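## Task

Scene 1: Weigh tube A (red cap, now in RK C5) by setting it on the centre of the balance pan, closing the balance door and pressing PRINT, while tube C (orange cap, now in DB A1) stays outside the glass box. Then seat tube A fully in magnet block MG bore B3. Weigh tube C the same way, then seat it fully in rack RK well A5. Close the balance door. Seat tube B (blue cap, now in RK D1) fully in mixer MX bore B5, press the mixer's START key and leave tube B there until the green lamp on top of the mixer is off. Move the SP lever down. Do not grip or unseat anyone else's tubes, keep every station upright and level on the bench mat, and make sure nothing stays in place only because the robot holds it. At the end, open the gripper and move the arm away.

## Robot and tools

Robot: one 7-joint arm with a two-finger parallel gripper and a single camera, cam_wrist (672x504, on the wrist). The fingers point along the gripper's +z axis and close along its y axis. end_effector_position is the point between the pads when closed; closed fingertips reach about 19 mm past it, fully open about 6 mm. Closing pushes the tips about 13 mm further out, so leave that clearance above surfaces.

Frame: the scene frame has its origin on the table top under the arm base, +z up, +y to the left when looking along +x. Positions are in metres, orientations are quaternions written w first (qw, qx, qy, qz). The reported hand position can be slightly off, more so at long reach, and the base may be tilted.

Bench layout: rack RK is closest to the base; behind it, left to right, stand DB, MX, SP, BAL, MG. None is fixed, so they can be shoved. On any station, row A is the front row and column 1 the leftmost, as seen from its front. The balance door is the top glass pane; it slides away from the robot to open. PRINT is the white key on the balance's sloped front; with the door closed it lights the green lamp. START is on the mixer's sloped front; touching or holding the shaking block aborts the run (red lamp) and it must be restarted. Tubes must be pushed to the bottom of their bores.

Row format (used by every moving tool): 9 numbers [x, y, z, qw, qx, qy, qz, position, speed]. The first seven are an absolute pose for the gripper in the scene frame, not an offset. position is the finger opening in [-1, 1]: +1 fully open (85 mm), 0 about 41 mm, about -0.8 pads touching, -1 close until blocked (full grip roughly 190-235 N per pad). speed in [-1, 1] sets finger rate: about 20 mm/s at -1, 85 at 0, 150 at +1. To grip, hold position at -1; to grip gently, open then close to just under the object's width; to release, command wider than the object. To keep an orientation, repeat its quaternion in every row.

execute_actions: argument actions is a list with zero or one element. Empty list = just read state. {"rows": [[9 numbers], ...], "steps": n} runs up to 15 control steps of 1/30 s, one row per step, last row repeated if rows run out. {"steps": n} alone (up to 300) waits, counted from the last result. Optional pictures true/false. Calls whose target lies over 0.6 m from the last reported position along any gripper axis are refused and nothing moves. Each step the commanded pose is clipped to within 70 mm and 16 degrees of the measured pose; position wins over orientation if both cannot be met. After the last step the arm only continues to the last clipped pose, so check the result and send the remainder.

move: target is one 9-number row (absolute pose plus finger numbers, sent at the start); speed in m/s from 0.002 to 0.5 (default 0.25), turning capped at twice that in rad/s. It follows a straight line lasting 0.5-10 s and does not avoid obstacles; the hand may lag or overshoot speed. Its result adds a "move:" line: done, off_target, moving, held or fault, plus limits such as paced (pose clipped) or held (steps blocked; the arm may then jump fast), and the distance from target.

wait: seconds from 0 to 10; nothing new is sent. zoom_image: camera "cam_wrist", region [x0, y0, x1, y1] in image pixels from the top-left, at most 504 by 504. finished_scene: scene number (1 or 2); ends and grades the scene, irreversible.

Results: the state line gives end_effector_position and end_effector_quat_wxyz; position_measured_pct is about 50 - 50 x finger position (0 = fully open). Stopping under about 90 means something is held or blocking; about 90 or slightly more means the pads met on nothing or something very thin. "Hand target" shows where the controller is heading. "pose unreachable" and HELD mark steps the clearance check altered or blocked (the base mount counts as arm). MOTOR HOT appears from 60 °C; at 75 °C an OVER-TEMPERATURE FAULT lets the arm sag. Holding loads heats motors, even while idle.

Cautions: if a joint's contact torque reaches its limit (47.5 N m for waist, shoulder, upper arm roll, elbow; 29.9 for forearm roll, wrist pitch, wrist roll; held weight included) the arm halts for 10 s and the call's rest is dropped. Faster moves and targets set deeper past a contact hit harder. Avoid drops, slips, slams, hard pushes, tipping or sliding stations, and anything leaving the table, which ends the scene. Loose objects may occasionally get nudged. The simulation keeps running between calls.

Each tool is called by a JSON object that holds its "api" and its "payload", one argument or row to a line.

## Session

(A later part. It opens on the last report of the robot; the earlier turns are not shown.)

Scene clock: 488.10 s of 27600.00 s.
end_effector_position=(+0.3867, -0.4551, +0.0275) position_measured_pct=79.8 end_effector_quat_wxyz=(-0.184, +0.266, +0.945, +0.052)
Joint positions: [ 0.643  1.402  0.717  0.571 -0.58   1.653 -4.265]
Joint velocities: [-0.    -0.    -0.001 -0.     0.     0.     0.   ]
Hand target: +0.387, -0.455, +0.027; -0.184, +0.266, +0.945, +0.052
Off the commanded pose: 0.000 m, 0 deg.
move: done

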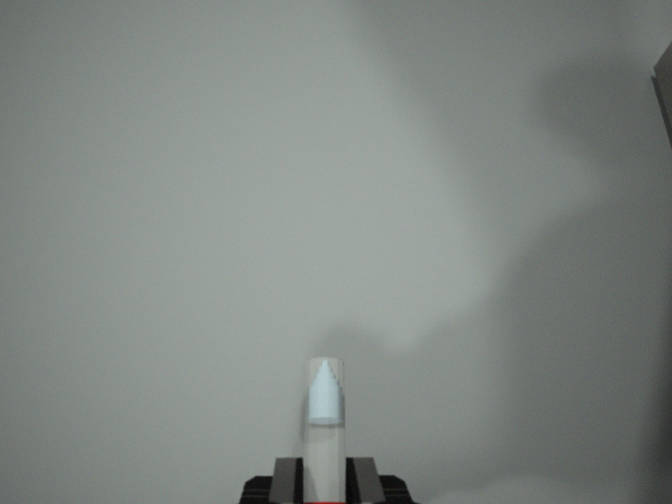

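{"api": "move", "payload": {
  "target": [0.375,-0.46,0.09,-0.087,0.15,0.985,0.013,-0.63,-0.6],
  "speed": 0.15
}}

{"api": "move", "payload": {
  "target": [0.35,-0.47,0.09,0.5483,0,0.8363,0,-0.63,-0.6],
  "speed": 0.25
}}

Scene clock: 496.60 s of 27600.00 s.
end_effector_position=(+0.3744, -0.4601, +0.0897) position_measured_pct=79.8 end_effector_quat_wxyz=(-0.087, +0.150, +0.985, +0.013)
Joint positions: [ 0.546  1.114  0.703  1.042 -0.547  1.311 -3.877]
Joint velocities: [-0.005 -0.011  0.002  0.005 -0.002  0.     0.001]
Hand target: +0.375, -0.460, +0.090; -0.087, +0.150, +0.985, +0.013
Off the commanded pose: 0.001 m, 0 deg.
move: done

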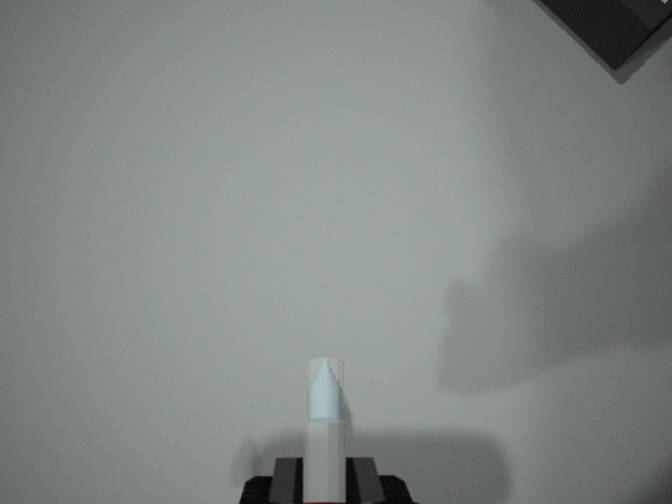

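Scene clock: 499.67 s of 27600.00 s.
end_effector_position=(+0.3496, -0.4687, +0.0885) position_measured_pct=79.8 end_effector_quat_wxyz=(+0.546, +0.001, +0.838, +0.002)
Joint positions: [ 1.544  1.113 -0.223  1.712 -1.489  0.956 -1.949]
Joint velocities: [ 0.007  0.012  0.007 -0.002 -0.003  0.004  0.002]
Hand target: +0.349, -0.469, +0.088; +0.546, +0.001, +0.838, +0.002
Off the commanded pose: 0.002 m, 0 deg.
move: done

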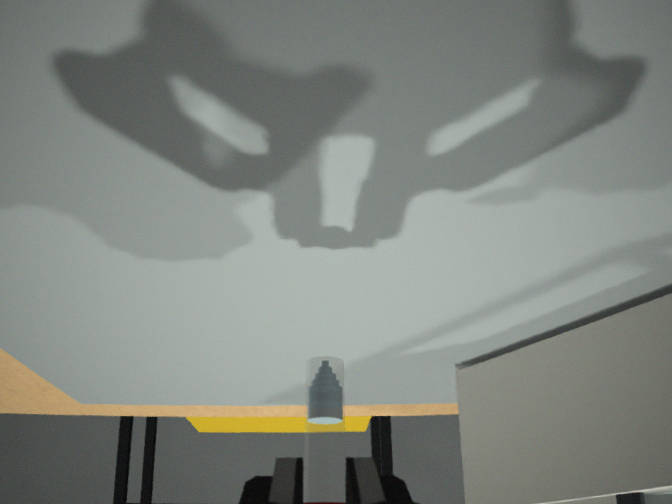

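{"api": "move", "payload": {
  "target": [0.35,-0.47,0.056,0.5483,0,0.8363,0,-0.63,-0.6],
  "speed": 0.04
}}

{"api": "move", "payload": {
  "target": [0.35,-0.47,0.051,0.5483,0,0.8363,0,-0.63,-0.6],
  "speed": 0.006
}}

Scene clock: 503.80 s of 27600.00 s.
end_effector_position=(+0.3500, -0.4700, +0.0562) position_measured_pct=79.8 end_effector_quat_wxyz=(+0.548, -0.000, +0.836, -0.000)
Joint positions: [ 1.547  1.192 -0.226  1.678 -1.505  0.954 -1.891]
Joint velocities: [-0.001  0.005  0.    -0.002 -0.    -0.001 -0.   ]
Hand target: +0.350, -0.470, +0.056; +0.548, -0.000, +0.836, +0.000
Off the commanded pose: 0.000 m, 0 deg.
move: done

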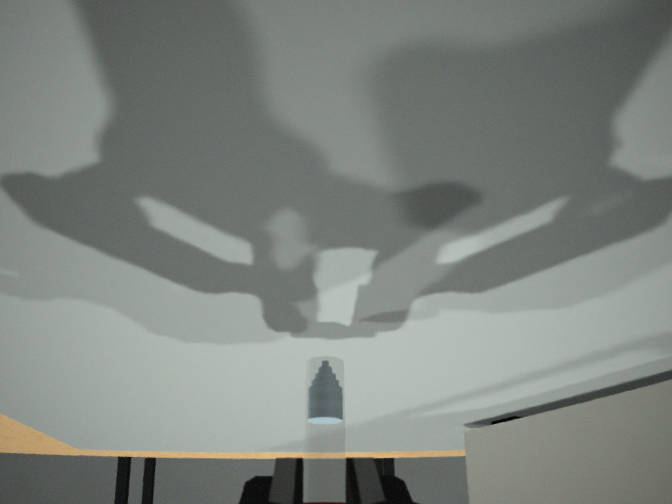

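Scene clock: 504.90 s of 27600.00 s.
end_effector_position=(+0.3500, -0.4700, +0.0510) position_measured_pct=79.8 end_effector_quat_wxyz=(+0.548, -0.000, +0.836, -0.000)
Joint positions: [ 1.547  1.204 -0.226  1.673 -1.507  0.953 -1.883]
Joint velocities: [ 0.001  0.     0.     0.     0.    -0.001  0.   ]
Hand target: +0.350, -0.470, +0.051; +0.548, -0.000, +0.836, +0.000
Off the commanded pose: 0.000 m, 0 deg.
move: done

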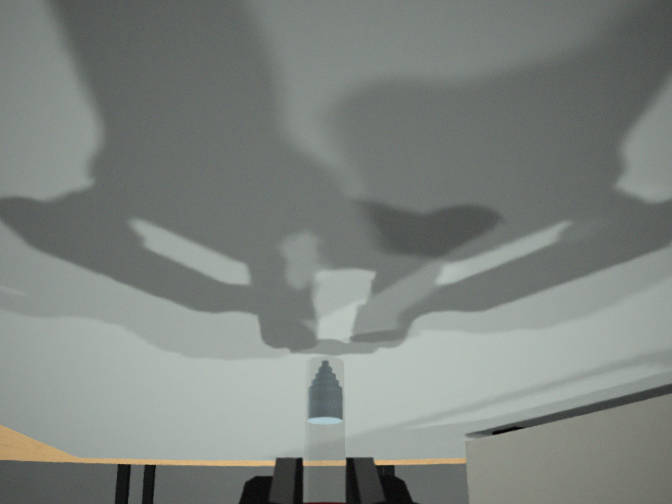

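{"api": "move", "payload": {
  "target": [0.35,-0.47,0.0475,0.5483,0,0.8363,0,-0.63,-0.6],
  "speed": 0.005
}}

Scene clock: 508.23 s of 27600.00 s.
end_effector_position=(+0.3500, -0.4700, +0.0475) position_measured_pct=79.8 end_effector_quat_wxyz=(+0.548, -0.000, +0.836, -0.000)
Joint positions: [ 1.547  1.212 -0.226  1.669 -1.508  0.953 -1.878]
Joint velocities: [ 0.     0.    -0.001 -0.001  0.    -0.001  0.001]
Hand target: +0.350, -0.470, +0.047; +0.548, -0.000, +0.836, +0.000
Off the commanded pose: 0.000 m, 0 deg.
move: done

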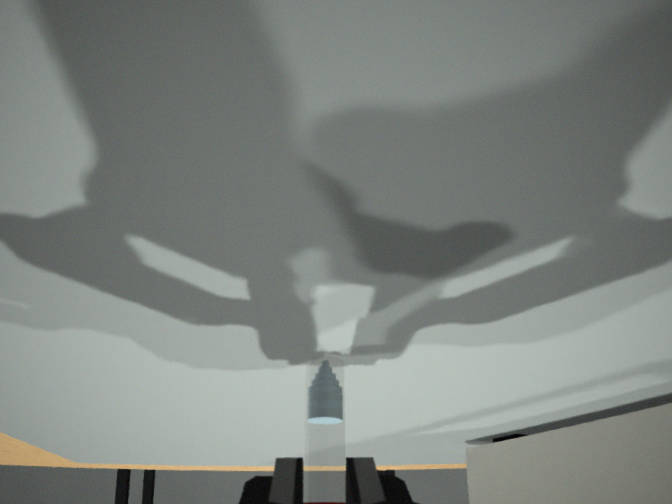

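{"api": "move", "payload": {
  "target": [0.35,-0.47,0.0445,0.5483,0,0.8363,0,-0.63,-0.6],
  "speed": 0.005
}}

Scene clock: 514.67 s of 27600.00 s.
end_effector_position=(+0.3504, -0.4701, +0.0453) position_measured_pct=79.8 end_effector_quat_wxyz=(+0.549, -0.000, +0.836, -0.000)
Joint positions: [ 1.546  1.218 -0.226  1.666 -1.509  0.953 -1.874]
Joint velocities: [-0.001 -0.     0.001  0.001 -0.001  0.001  0.001]
Hand target: +0.350, -0.470, +0.045; +0.548, -0.000, +0.836, +0.000
Off the commanded pose: 0.001 m, 0 deg.
move: done

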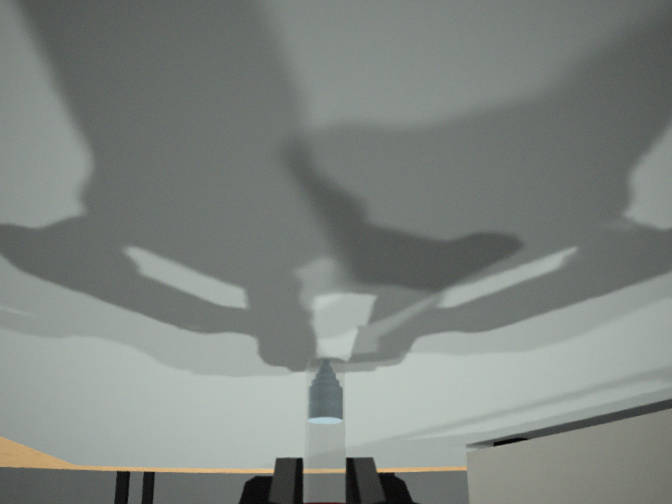

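{"api": "move", "payload": {
  "target": [0.35,-0.47,0.0457,0.5483,0,0.8363,0,-0.4,-0.7],
  "speed": 0.005
}}

{"api": "move", "payload": {
  "target": [0.345,-0.47,0.085,0.5483,0,0.8363,0,-0.4,-0.7],
  "speed": 0.08
}}

{"api": "move", "payload": {
  "target": [0.365,-0.47,0.10,0,0.2706,0.9627,0,-0.4,-0.7],
  "speed": 0.25
}}

Scene clock: 522.03 s of 27600.00 s.
end_effector_position=(+0.3500, -0.4700, +0.0457) position_measured_pct=69.8 end_effector_quat_wxyz=(+0.548, +0.000, +0.836, +0.000)
Joint positions: [ 1.546  1.216 -0.225  1.667 -1.509  0.953 -1.876]
Joint velocities: [ 0.001 -0.001 -0.    -0.     0.    -0.001  0.001]
Hand target: +0.350, -0.470, +0.046; +0.548, +0.000, +0.836, -0.000
Off the commanded pose: 0.000 m, 0 deg.
move: done

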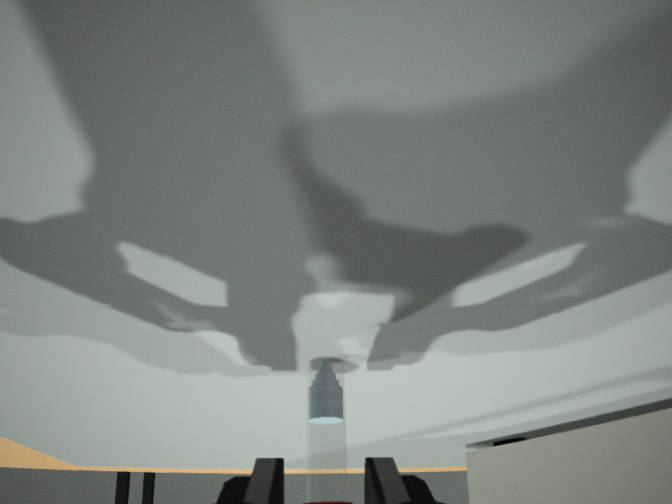

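Scene clock: 522.80 s of 27600.00 s.
end_effector_position=(+0.3450, -0.4699, +0.0847) position_measured_pct=69.8 end_effector_quat_wxyz=(+0.548, +0.000, +0.836, +0.000)
Joint positions: [ 1.555  1.126 -0.222  1.709 -1.487  0.965 -1.934]
Joint velocities: [ 0.002 -0.006  0.     0.001  0.    -0.     0.   ]
Hand target: +0.345, -0.470, +0.085; +0.548, +0.000, +0.836, -0.000
Off the commanded pose: 0.000 m, 0 deg.
move: done

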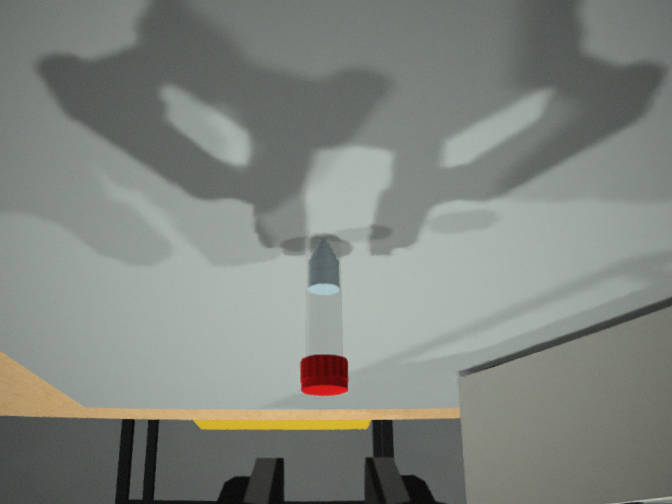

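Scene clock: 525.77 s of 27600.00 s.
end_effector_position=(+0.3657, -0.4713, +0.1027) position_measured_pct=69.8 end_effector_quat_wxyz=(+0.004, +0.271, +0.963, -0.002)
Joint positions: [ 0.573  0.99   0.674  1.262 -0.645  1.094 -3.961]
Joint velocities: [-0.003  0.009 -0.002 -0.004  0.003  0.    -0.001]
Hand target: +0.366, -0.471, +0.102; +0.003, +0.271, +0.963, -0.002
Off the commanded pose: 0.003 m, 0 deg.
move: done

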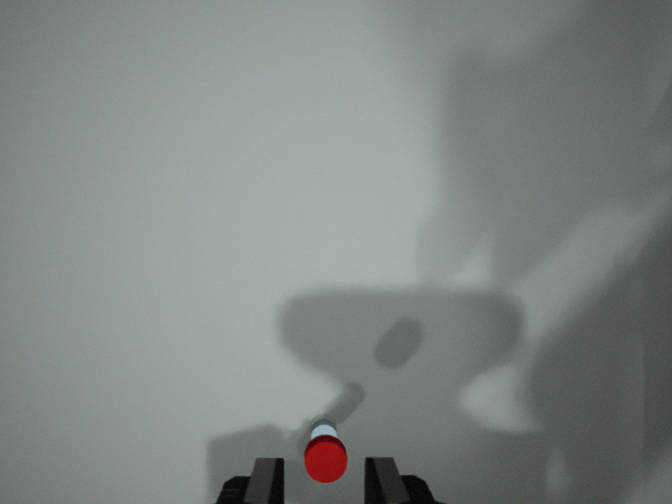

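{"api": "move", "payload": {
  "target": [0.3655,-0.4705,0.085,0,0.2706,0.9627,0,-0.4,-0.7],
  "speed": 0.05
}}

Scene clock: 529.70 s of 27600.00 s.
end_effector_position=(+0.3656, -0.4705, +0.0851) position_measured_pct=69.8 end_effector_quat_wxyz=(+0.000, +0.271, +0.963, -0.000)
Joint positions: [ 0.575  1.017  0.664  1.265 -0.655  1.073 -3.956]
Joint velocities: [ 0.     0.002  0.002 -0.001  0.    -0.001 -0.001]
Hand target: +0.366, -0.471, +0.085; -0.000, +0.271, +0.963, -0.000
Off the commanded pose: 0.000 m, 0 deg.
move: done

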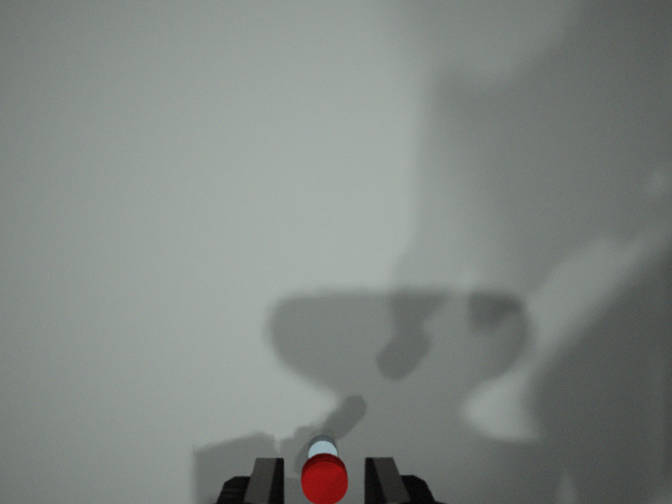

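{"api": "move", "payload": {
  "target": [0.3664,-0.471,0.050,0,0.2706,0.9627,0,-0.4,-0.7],
  "speed": 0.06
}}

{"api": "move", "payload": {
  "target": [0.3664,-0.471,0.050,0,0.2706,0.9627,0,-0.63,-0.6]
}}

{"api": "move", "payload": {
  "target": [0.375,-0.42,0.30,0,0.2706,0.9627,0,-0.63,-0.6],
  "speed": 0.3
}}

{"api": "move", "payload": {
  "target": [0.435,-0.239,0.30,0,0.2706,0.9627,0,-0.63,-0.6],
  "speed": 0.3
}}

{"api": "move", "payload": {
  "target": [0.435,-0.239,0.142,0,0.2706,0.9627,0,-0.63,-0.6],
  "speed": 0.15
}}

{"api": "move", "payload": {
  "target": [0.435,-0.239,0.1335,0,0.2706,0.9627,0,-0.63,-0.6],
  "speed": 0.008
}}

Scene clock: 539.30 s of 27600.00 s.
end_effector_position=(+0.3665, -0.4711, +0.0501) position_measured_pct=69.8 end_effector_quat_wxyz=(+0.000, +0.270, +0.963, -0.000)
Joint positions: [ 0.584  1.068  0.64   1.276 -0.681  1.012 -3.94 ]
Joint velocities: [ 0.001  0.002  0.002 -0.     0.    -0.001 -0.001]
Hand target: +0.366, -0.471, +0.050; -0.000, +0.271, +0.963, -0.000
Off the commanded pose: 0.000 m, 0 deg.
move: done

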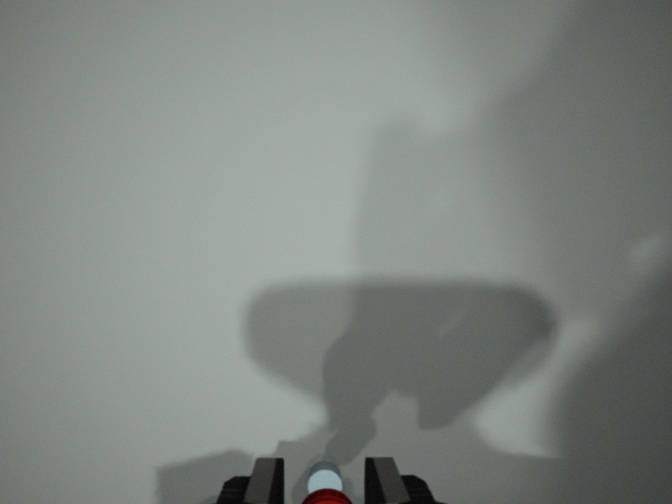

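Scene clock: 540.00 s of 27600.00 s.
end_effector_position=(+0.3665, -0.4711, +0.0501) position_measured_pct=79.8 end_effector_quat_wxyz=(+0.000, +0.271, +0.963, -0.000)
Joint positions: [ 0.584  1.068  0.64   1.276 -0.681  1.012 -3.94 ]
Joint velocities: [-0.001 -0.     0.001  0.    -0.    -0.    -0.001]
Hand target: +0.366, -0.471, +0.050; -0.000, +0.271, +0.963, -0.000
Off the commanded pose: 0.000 m, 0 deg.
move: done

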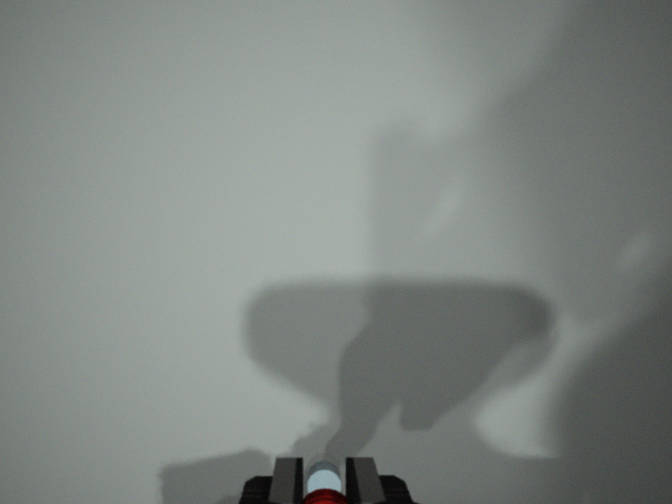

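Scene clock: 541.30 s of 27600.00 s.
end_effector_position=(+0.3749, -0.4196, +0.2997) position_measured_pct=79.8 end_effector_quat_wxyz=(+0.000, +0.271, +0.963, +0.001)
Joint positions: [ 0.469  0.73   0.778  1.103 -0.503  1.484 -4.124]
Joint velocities: [-0.002 -0.001 -0.    -0.001  0.     0.003 -0.001]
Hand target: +0.375, -0.420, +0.300; +0.000, +0.271, +0.963, +0.001
Off the commanded pose: 0.000 m, 0 deg.
move: done

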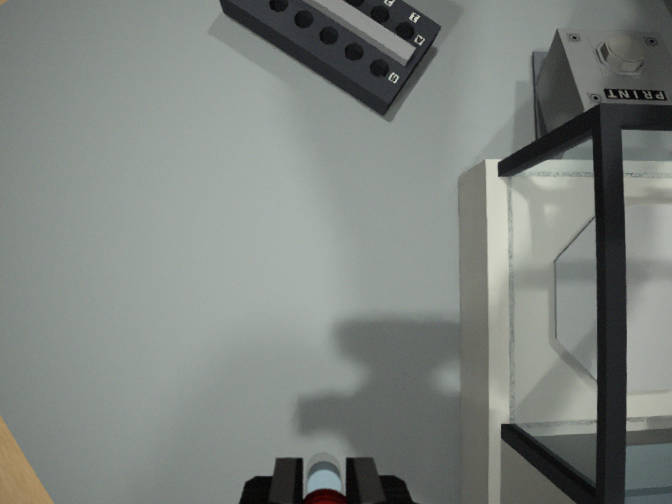

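Scene clock: 542.53 s of 27600.00 s.
end_effector_position=(+0.4350, -0.2392, +0.2998) position_measured_pct=79.8 end_effector_quat_wxyz=(+0.001, +0.271, +0.963, +0.001)
Joint positions: [ 0.005  0.567  0.817  1.391 -0.427  1.356 -4.441]
Joint velocities: [-0.003 -0.001 -0.001  0.     0.001 -0.001  0.   ]
Hand target: +0.435, -0.239, +0.300; +0.001, +0.271, +0.963, +0.001
Off the commanded pose: 0.000 m, 0 deg.
move: done

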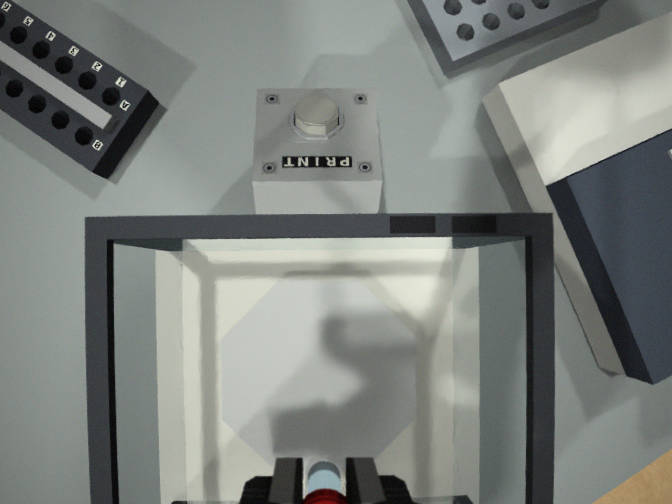

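Scene clock: 543.93 s of 27600.00 s.
end_effector_position=(+0.4352, -0.2391, +0.1423) position_measured_pct=79.8 end_effector_quat_wxyz=(+0.000, +0.270, +0.963, -0.000)
Joint positions: [ 0.051  0.746  0.705  1.641 -0.578  0.966 -4.311]
Joint velocities: [ 0.002  0.004  0.     0.001 -0.    -0.002 -0.   ]
Hand target: +0.435, -0.239, +0.142; -0.000, +0.270, +0.963, -0.000
Off the commanded pose: 0.000 m, 0 deg.
move: done

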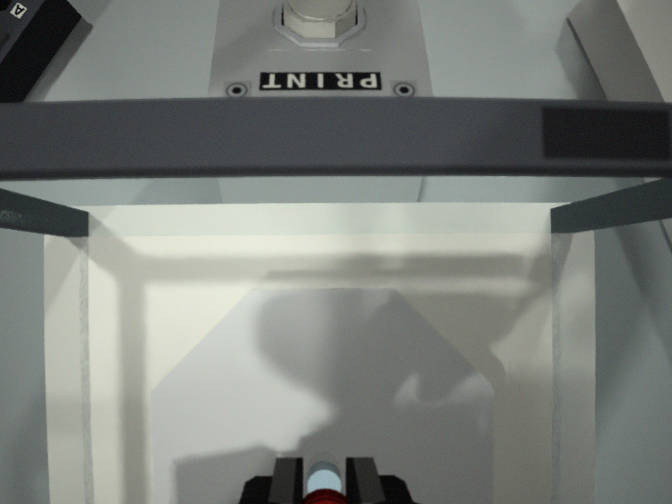

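Scene clock: 545.27 s of 27600.00 s.
end_effector_position=(+0.4350, -0.2390, +0.1335) position_measured_pct=79.8 end_effector_quat_wxyz=(+0.000, +0.271, +0.963, -0.000)
Joint positions: [ 0.056  0.759  0.695  1.65  -0.589  0.946 -4.302]
Joint velocities: [ 0. -0. -0. -0. -0.  0. -0.]
Hand target: +0.435, -0.239, +0.134; -0.000, +0.271, +0.963, -0.000
Off the commanded pose: 0.000 m, 0 deg.
move: done

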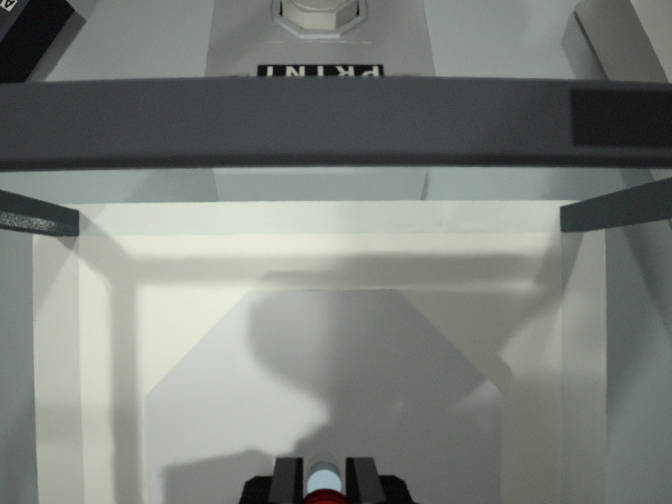

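{"api": "move", "payload": {
  "target": [0.435,-0.239,0.1315,0,0.2706,0.9627,0,-0.63,-0.6],
  "speed": 0.004
}}

Scene clock: 549.53 s of 27600.00 s.
end_effector_position=(+0.4352, -0.2392, +0.1320) position_measured_pct=79.8 end_effector_quat_wxyz=(+0.001, +0.271, +0.963, -0.000)
Joint positions: [ 0.058  0.761  0.693  1.652 -0.592  0.942 -4.3  ]
Joint velocities: [-0.001 -0.001  0.001  0.001 -0.    -0.002  0.002]
Hand target: +0.435, -0.239, +0.132; -0.000, +0.271, +0.963, -0.000
Off the commanded pose: 0.001 m, 0 deg.
move: done

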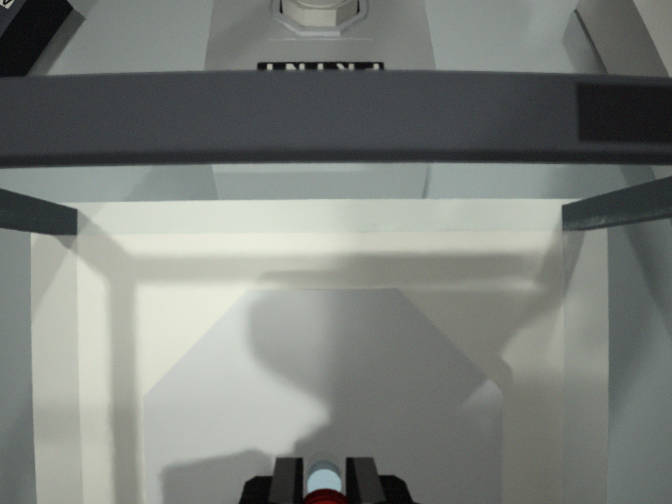

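{"api": "move", "payload": {
  "target": [0.435,-0.239,0.1322,0,0.2706,0.9627,0,-0.4,-0.7],
  "speed": 0.005
}}

{"api": "move", "payload": {
  "target": [0.435,-0.239,0.265,0,0.2706,0.9627,0,-0.4,-0.7],
  "speed": 0.2
}}

{"api": "move", "payload": {
  "target": [0.489,-0.2707,0.262,0,0.4894,-0.8721,0,-0.4,0],
  "speed": 0.4
}}

{"api": "move", "payload": {
  "target": [0.489,-0.2707,0.239,0,0.4894,-0.8721,0,-0.4,0],
  "speed": 0.06
}}

{"api": "move", "payload": {
  "target": [0.381,-0.2055,0.239,0,0.4894,-0.8721,0,-0.4,0],
  "speed": 0.07
}}

{"api": "move", "payload": {
  "target": [0.383,-0.207,0.26,0,0.4894,-0.8721,0,-0.4,0],
  "speed": 0.1
}}

{"api": "move", "payload": {
  "target": [0.309,-0.162,0.25,0,0.4894,-0.8721,0,-0.85,1],
  "speed": 0.25
}}

{"api": "move", "payload": {
  "target": [0.309,-0.162,0.10,0,0.4894,-0.8721,0,-0.85,1],
  "speed": 0.2
}}

{"api": "move", "payload": {
  "target": [0.309,-0.162,0.0895,0,0.4894,-0.8721,0,-0.85,1],
  "speed": 0.01
}}

Scene clock: 564.10 s of 27600.00 s.
end_effector_position=(+0.4350, -0.2390, +0.1322) position_measured_pct=69.8 end_effector_quat_wxyz=(+0.000, +0.271, +0.963, -0.000)
Joint positions: [ 0.057  0.761  0.694  1.651 -0.591  0.943 -4.301]
Joint velocities: [ 0.002  0.    -0.    -0.    -0.    -0.001 -0.001]
Hand target: +0.435, -0.239, +0.132; +0.000, +0.271, +0.963, +0.000
Off the commanded pose: 0.000 m, 0 deg.
move: done

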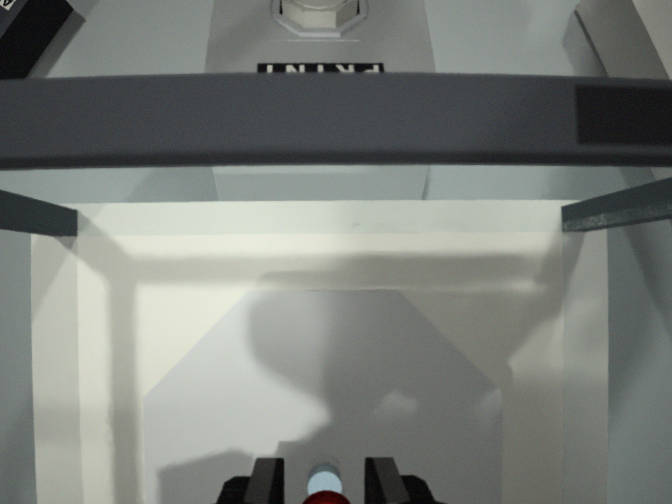

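Scene clock: 565.17 s of 27600.00 s.
end_effector_position=(+0.4349, -0.2389, +0.2648) position_measured_pct=69.8 end_effector_quat_wxyz=(+0.000, +0.271, +0.963, +0.000)
Joint positions: [ 0.007  0.596  0.8    1.464 -0.45   1.263 -4.418]
Joint velocities: [ 0.001 -0.001 -0.    -0.002  0.001 -0.001 -0.   ]
Hand target: +0.435, -0.239, +0.265; +0.000, +0.271, +0.963, +0.000
Off the commanded pose: 0.000 m, 0 deg.
move: done

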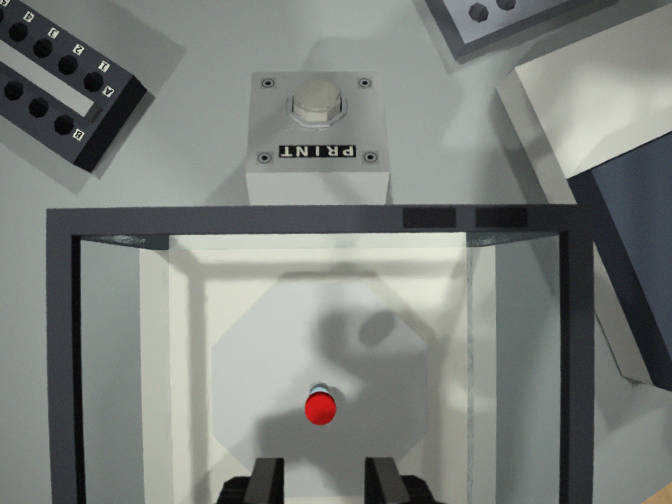

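Scene clock: 567.53 s of 27600.00 s.
end_effector_position=(+0.4893, -0.2703, +0.2621) position_measured_pct=69.8 end_effector_quat_wxyz=(-0.000, -0.490, +0.872, -0.000)
Joint positions: [ 0.282  0.664  0.389  1.202 -0.255  1.315 -3.043]
Joint velocities: [ 0.005  0.002  0.004 -0.001 -0.001  0.002  0.   ]
Hand target: +0.489, -0.271, +0.262; -0.000, -0.490, +0.872, -0.000
Off the commanded pose: 0.001 m, 0 deg.
move: done

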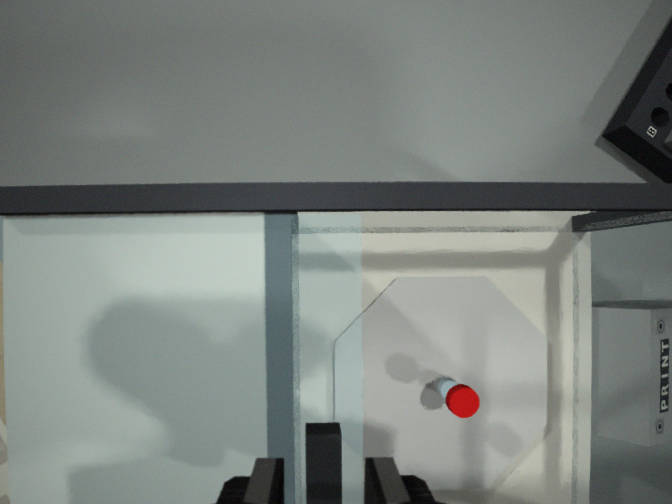

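Scene clock: 568.27 s of 27600.00 s.
end_effector_position=(+0.4890, -0.2707, +0.2390) position_measured_pct=69.8 end_effector_quat_wxyz=(-0.000, -0.489, +0.872, -0.000)
Joint positions: [ 0.282  0.682  0.383  1.247 -0.262  1.254 -3.035]
Joint velocities: [-0.001 -0.     0.     0.001  0.    -0.002  0.   ]
Hand target: +0.489, -0.271, +0.239; -0.000, -0.489, +0.872, -0.000
Off the commanded pose: 0.000 m, 0 deg.
move: done

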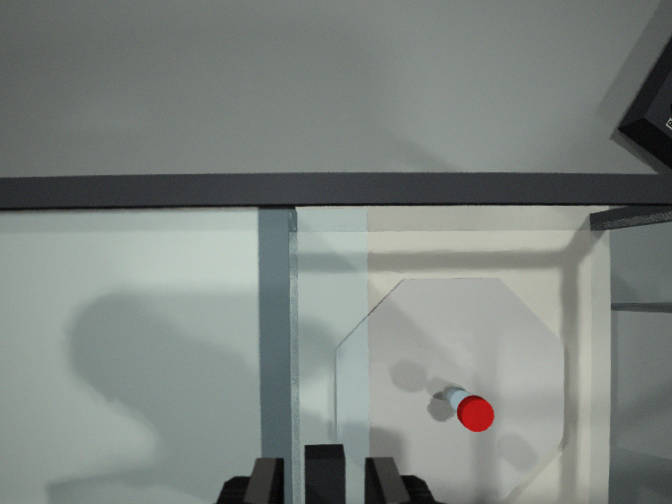

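Scene clock: 570.33 s of 27600.00 s.
end_effector_position=(+0.3818, -0.2065, +0.2388) position_measured_pct=69.8 end_effector_quat_wxyz=(+0.001, -0.489, +0.872, -0.001)
Joint positions: [ 0.174  0.404  0.405  1.724 -0.194  1.042 -3.056]
Joint velocities: [-0.002 -0.002 -0.003  0.003  0.002 -0.003 -0.001]
Hand target: +0.381, -0.206, +0.239; +0.000, -0.489, +0.872, +0.000
Off the commanded pose: 0.001 m, 0 deg.
move: done

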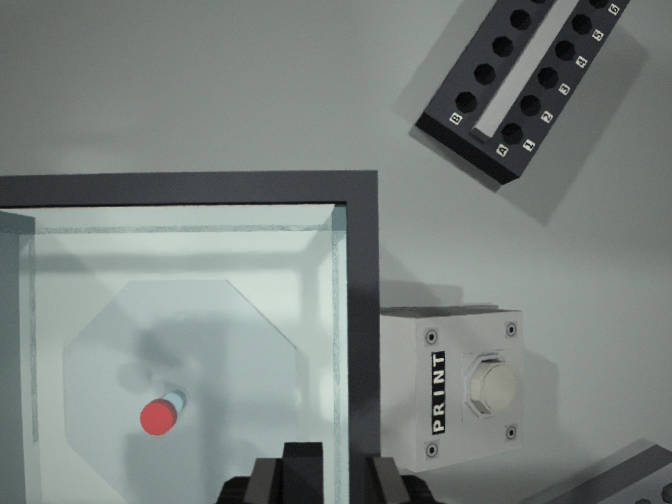

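Scene clock: 571.03 s of 27600.00 s.
end_effector_position=(+0.3830, -0.2070, +0.2599) position_measured_pct=69.8 end_effector_quat_wxyz=(-0.000, -0.489, +0.872, +0.000)
Joint positions: [ 0.169  0.384  0.412  1.679 -0.181  1.109 -3.067]
Joint velocities: [ 0.    -0.001 -0.001 -0.     0.    -0.001  0.002]
Hand target: +0.383, -0.207, +0.260; +0.000, -0.489, +0.872, +0.000
Off the commanded pose: 0.000 m, 0 deg.
move: done

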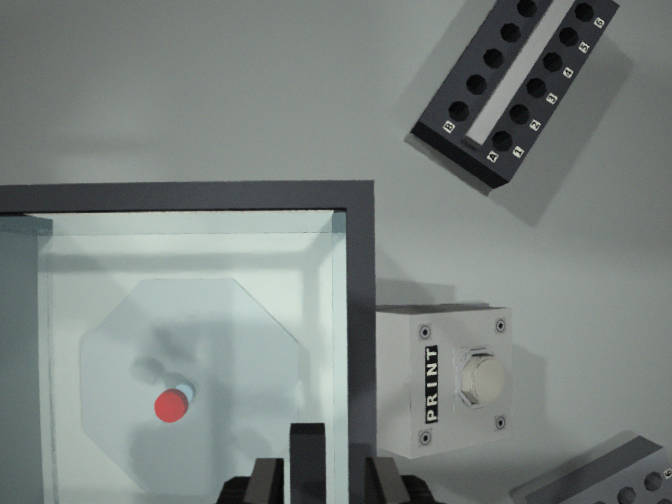

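Scene clock: 571.87 s of 27600.00 s.
end_effector_position=(+0.3089, -0.1621, +0.2495) position_measured_pct=90.5 end_effector_quat_wxyz=(-0.000, -0.489, +0.872, +0.001)
Joint positions: [ 0.092  0.202  0.415  1.962 -0.11   0.992 -3.143]
Joint velocities: [-0.004 -0.011 -0.005  0.002  0.001 -0.    -0.001]
Hand target: +0.309, -0.162, +0.250; +0.000, -0.489, +0.872, +0.000
Off the commanded pose: 0.001 m, 0 deg.
move: done

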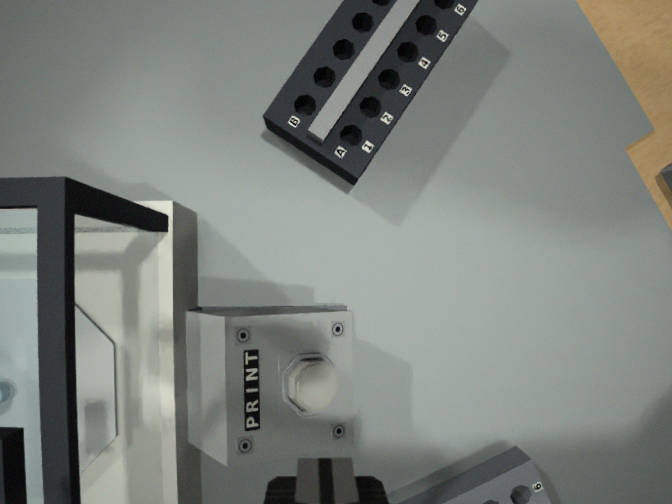

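Scene clock: 573.10 s of 27600.00 s.
end_effector_position=(+0.3092, -0.1622, +0.1004) position_measured_pct=90.5 end_effector_quat_wxyz=(-0.000, -0.490, +0.872, -0.001)
Joint positions: [ 0.215  0.509  0.294  2.171 -0.322  0.495 -2.943]
Joint velocities: [ 0.003  0.005  0.001  0.    -0.002  0.001  0.002]
Hand target: +0.309, -0.162, +0.100; -0.001, -0.490, +0.872, -0.000
Off the commanded pose: 0.000 m, 0 deg.
move: done

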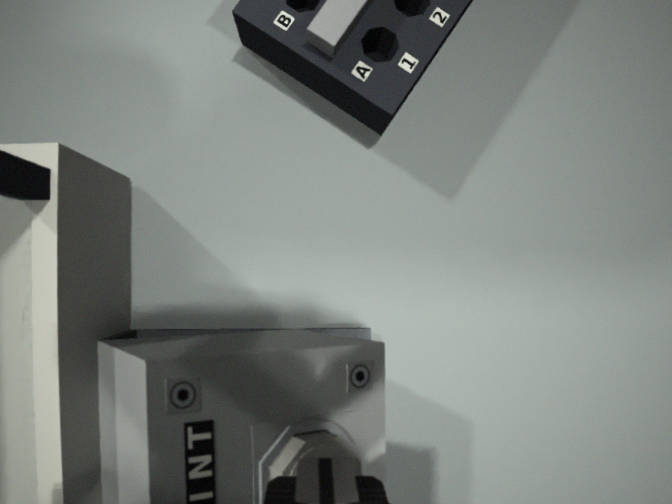

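Scene clock: 574.40 s of 27600.00 s.
end_effector_position=(+0.3094, -0.1622, +0.0916) position_measured_pct=90.5 end_effector_quat_wxyz=(+0.002, -0.489, +0.872, -0.001)
Joint positions: [ 0.232  0.529  0.275  2.179 -0.339  0.463 -2.928]
Joint velocities: [-0.001 -0.    -0.001 -0.    -0.001 -0.001  0.001]
Hand target: +0.309, -0.162, +0.090; -0.000, -0.489, +0.872, -0.000
Off the commanded pose: 0.002 m, 0 deg.
move: done

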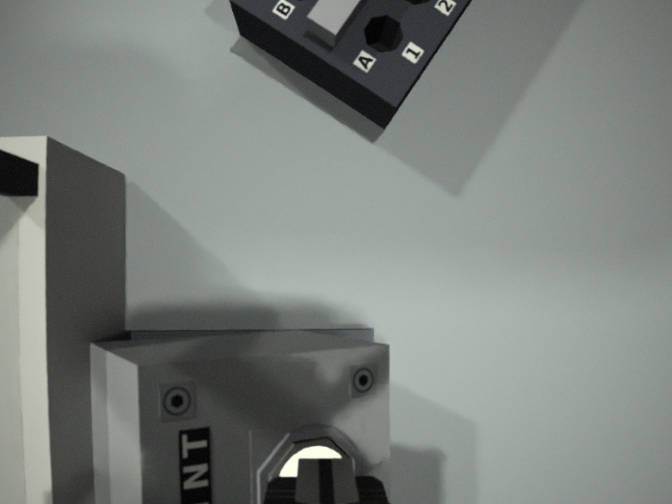

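{"api": "move", "payload": {
  "target": [0.309,-0.162,0.10,0,0.4894,-0.8721,0,-0.85,1],
  "speed": 0.02
}}

{"api": "move", "payload": {
  "target": [0.309,-0.162,0.26,0,0.4894,-0.8721,0,-0.85,1],
  "speed": 0.25
}}

{"api": "move", "payload": {
  "target": [0.405,-0.165,0.275,0,0.4894,-0.8721,0,-0.4,1],
  "speed": 0.3
}}

Scene clock: 582.47 s of 27600.00 s.
end_effector_position=(+0.3089, -0.1620, +0.0999) position_measured_pct=90.5 end_effector_quat_wxyz=(-0.000, -0.489, +0.872, +0.000)
Joint positions: [ 0.217  0.509  0.292  2.171 -0.324  0.494 -2.942]
Joint velocities: [-0.002 -0.002 -0.001 -0.001  0.001 -0.    -0.002]
Hand target: +0.309, -0.162, +0.100; +0.000, -0.489, +0.872, +0.000
Off the commanded pose: 0.000 m, 0 deg.
move: done

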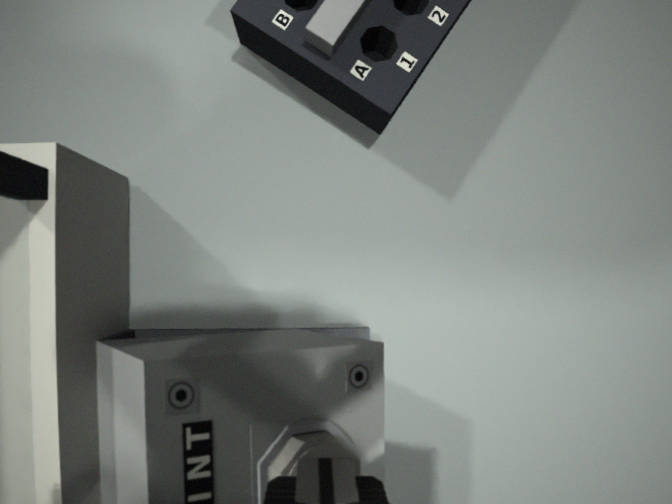

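Scene clock: 583.60 s of 27600.00 s.
end_effector_position=(+0.3089, -0.1618, +0.2596) position_measured_pct=90.5 end_effector_quat_wxyz=(+0.000, -0.489, +0.872, +0.001)
Joint positions: [ 0.087  0.186  0.418  1.942 -0.102  1.025 -3.151]
Joint velocities: [ 0.    -0.004 -0.002 -0.001  0.     0.001 -0.002]
Hand target: +0.309, -0.162, +0.260; +0.001, -0.489, +0.872, +0.000
Off the commanded pose: 0.000 m, 0 deg.
move: done

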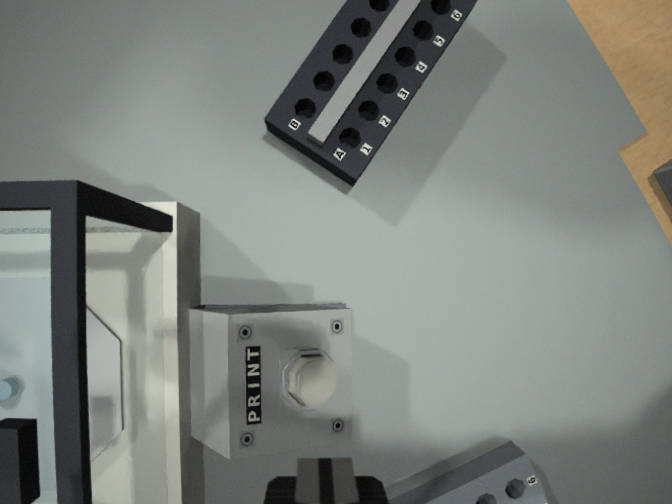

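Scene clock: 584.43 s of 27600.00 s.
end_effector_position=(+0.4051, -0.1649, +0.2756) position_measured_pct=69.8 end_effector_quat_wxyz=(+0.000, -0.489, +0.872, -0.000)
Joint positions: [ 0.073  0.366  0.393  1.643 -0.162  1.154 -3.195]
Joint velocities: [ 0.002  0.012 -0.001 -0.004 -0.     0.002 -0.   ]
Hand target: +0.405, -0.165, +0.275; -0.000, -0.489, +0.872, -0.000
Off the commanded pose: 0.001 m, 0 deg.
move: done

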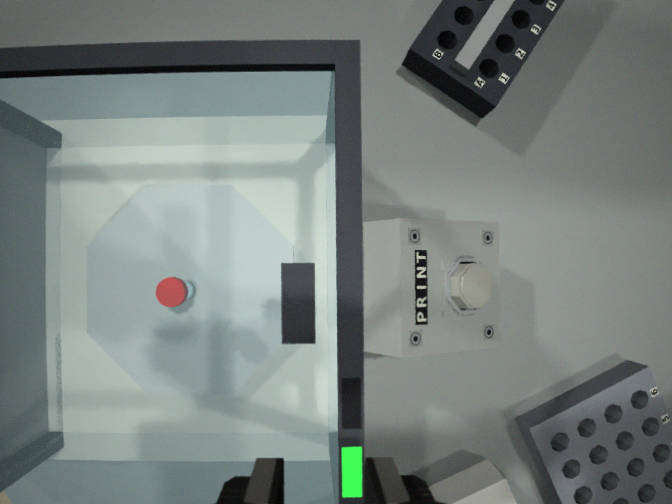

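{"api": "move", "payload": {
  "target": [0.3865,-0.209,0.26,0,0.4894,-0.8721,0,-0.4,1],
  "speed": 0.2
}}

{"api": "move", "payload": {
  "target": [0.3865,-0.209,0.239,0,0.4894,-0.8721,0,-0.4,1],
  "speed": 0.06
}}

{"api": "move", "payload": {
  "target": [0.4935,-0.2735,0.239,0,0.4894,-0.8721,0,-0.4,1],
  "speed": 0.09
}}

{"api": "move", "payload": {
  "target": [0.490,-0.2715,0.262,0,0.4894,-0.8721,0,-0.4,1],
  "speed": 0.1
}}

{"api": "move", "payload": {
  "target": [0.435,-0.239,0.262,0,0.2706,0.9627,0,-0.4,1],
  "speed": 0.4
}}

{"api": "move", "payload": {
  "target": [0.435,-0.239,0.166,0,0.2706,0.9627,0,-0.4,1],
  "speed": 0.2
}}

Scene clock: 602.87 s of 27600.00 s.
end_effector_position=(+0.3866, -0.2087, +0.2601) position_measured_pct=69.8 end_effector_quat_wxyz=(-0.000, -0.490, +0.872, -0.000)
Joint positions: [ 0.176  0.392  0.405  1.665 -0.18   1.114 -3.068]
Joint velocities: [ 0.005  0.003  0.005  0.    -0.002 -0.001  0.   ]
Hand target: +0.386, -0.209, +0.260; -0.000, -0.489, +0.872, -0.000
Off the commanded pose: 0.000 m, 0 deg.
move: done

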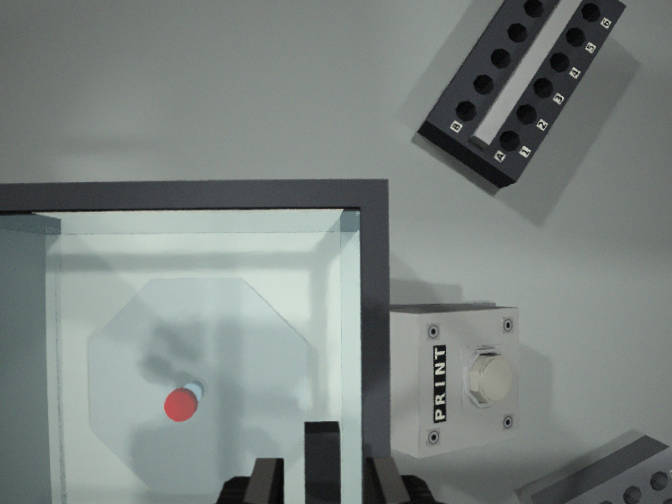

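Scene clock: 603.57 s of 27600.00 s.
end_effector_position=(+0.3866, -0.2090, +0.2391) position_measured_pct=69.8 end_effector_quat_wxyz=(+0.000, -0.489, +0.872, -0.000)
Joint positions: [ 0.183  0.416  0.398  1.703 -0.194  1.053 -3.056]
Joint velocities: [-0.001  0.002 -0.     0.001 -0.    -0.003 -0.001]
Hand target: +0.387, -0.209, +0.239; -0.000, -0.489, +0.872, -0.000
Off the commanded pose: 0.000 m, 0 deg.
move: done

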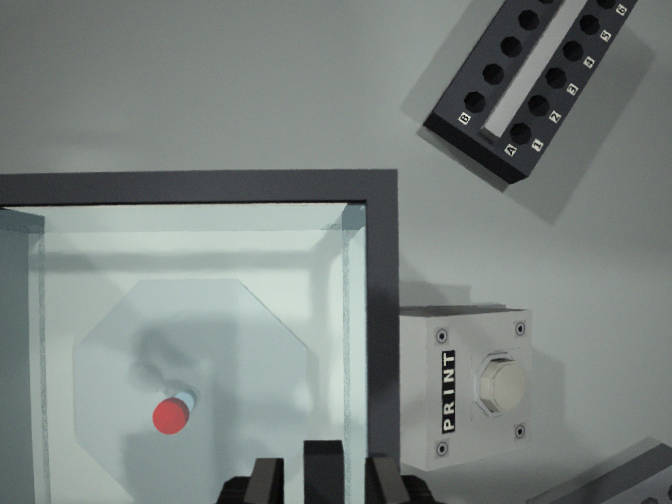

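Scene clock: 605.27 s of 27600.00 s.
end_effector_position=(+0.4936, -0.2729, +0.2396) position_measured_pct=69.8 end_effector_quat_wxyz=(-0.000, -0.490, +0.872, -0.000)
Joint positions: [ 0.288  0.693  0.378  1.223 -0.261  1.266 -3.038]
Joint velocities: [ 0.004  0.008  0.001 -0.006 -0.001  0.002  0.001]
Hand target: +0.494, -0.273, +0.239; -0.000, -0.489, +0.872, -0.000
Off the commanded pose: 0.001 m, 0 deg.
move: done

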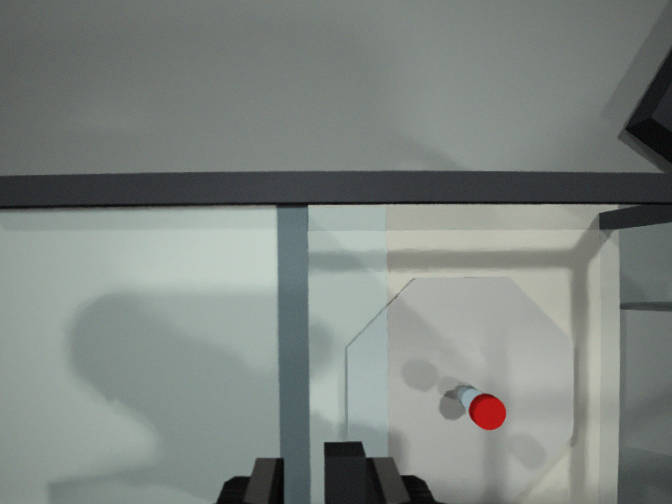

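Scene clock: 605.97 s of 27600.00 s.
end_effector_position=(+0.4900, -0.2715, +0.2619) position_measured_pct=69.8 end_effector_quat_wxyz=(-0.000, -0.489, +0.872, +0.000)
Joint positions: [ 0.287  0.667  0.384  1.197 -0.253  1.317 -3.044]
Joint velocities: [ 0.001 -0.     0.     0.    -0.    -0.001  0.   ]
Hand target: +0.490, -0.271, +0.262; +0.000, -0.489, +0.872, +0.000
Off the commanded pose: 0.000 m, 0 deg.
move: done

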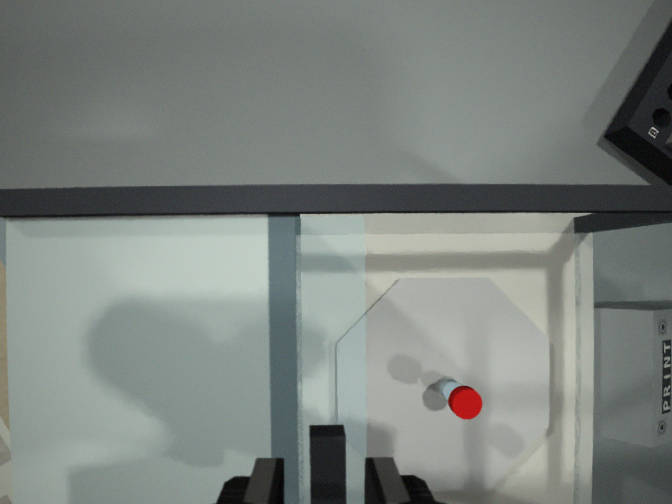

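Scene clock: 608.33 s of 27600.00 s.
end_effector_position=(+0.4347, -0.2394, +0.2620) position_measured_pct=69.8 end_effector_quat_wxyz=(+0.000, +0.271, +0.963, +0.000)
Joint positions: [ 0.011  0.597  0.791  1.469 -0.447  1.254 -4.419]
Joint velocities: [-0.005 -0.001 -0.005  0.001  0.001  0.    -0.003]
Hand target: +0.435, -0.239, +0.262; +0.000, +0.271, +0.963, +0.000
Off the commanded pose: 0.001 m, 0 deg.
move: done

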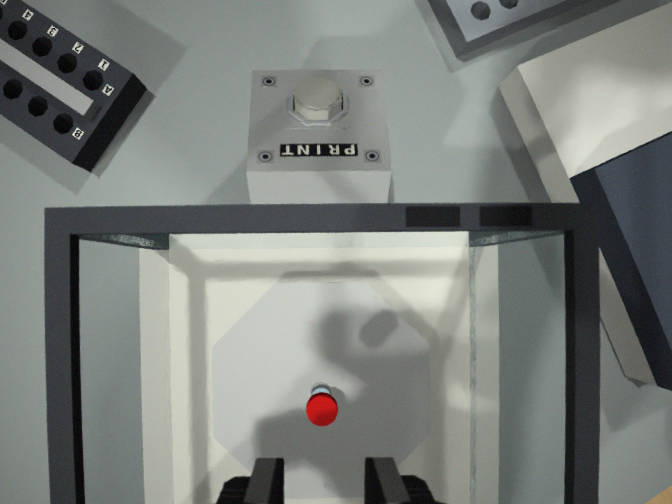

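Scene clock: 609.17 s of 27600.00 s.
end_effector_position=(+0.4352, -0.2390, +0.1663) position_measured_pct=69.8 end_effector_quat_wxyz=(+0.000, +0.270, +0.963, -0.000)
Joint positions: [ 0.042  0.71   0.721  1.616 -0.544  1.018 -4.338]
Joint velocities: [ 0.004  0.004  0.001  0.001 -0.     0.     0.002]
Hand target: +0.435, -0.239, +0.166; -0.000, +0.270, +0.963, -0.000
Off the commanded pose: 0.000 m, 0 deg.
move: done

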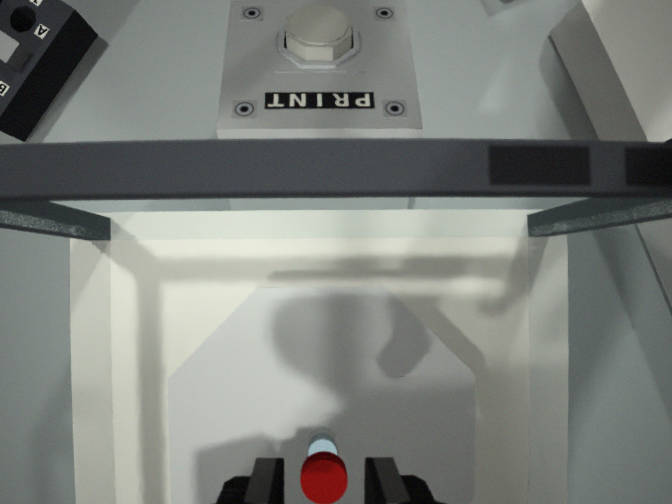

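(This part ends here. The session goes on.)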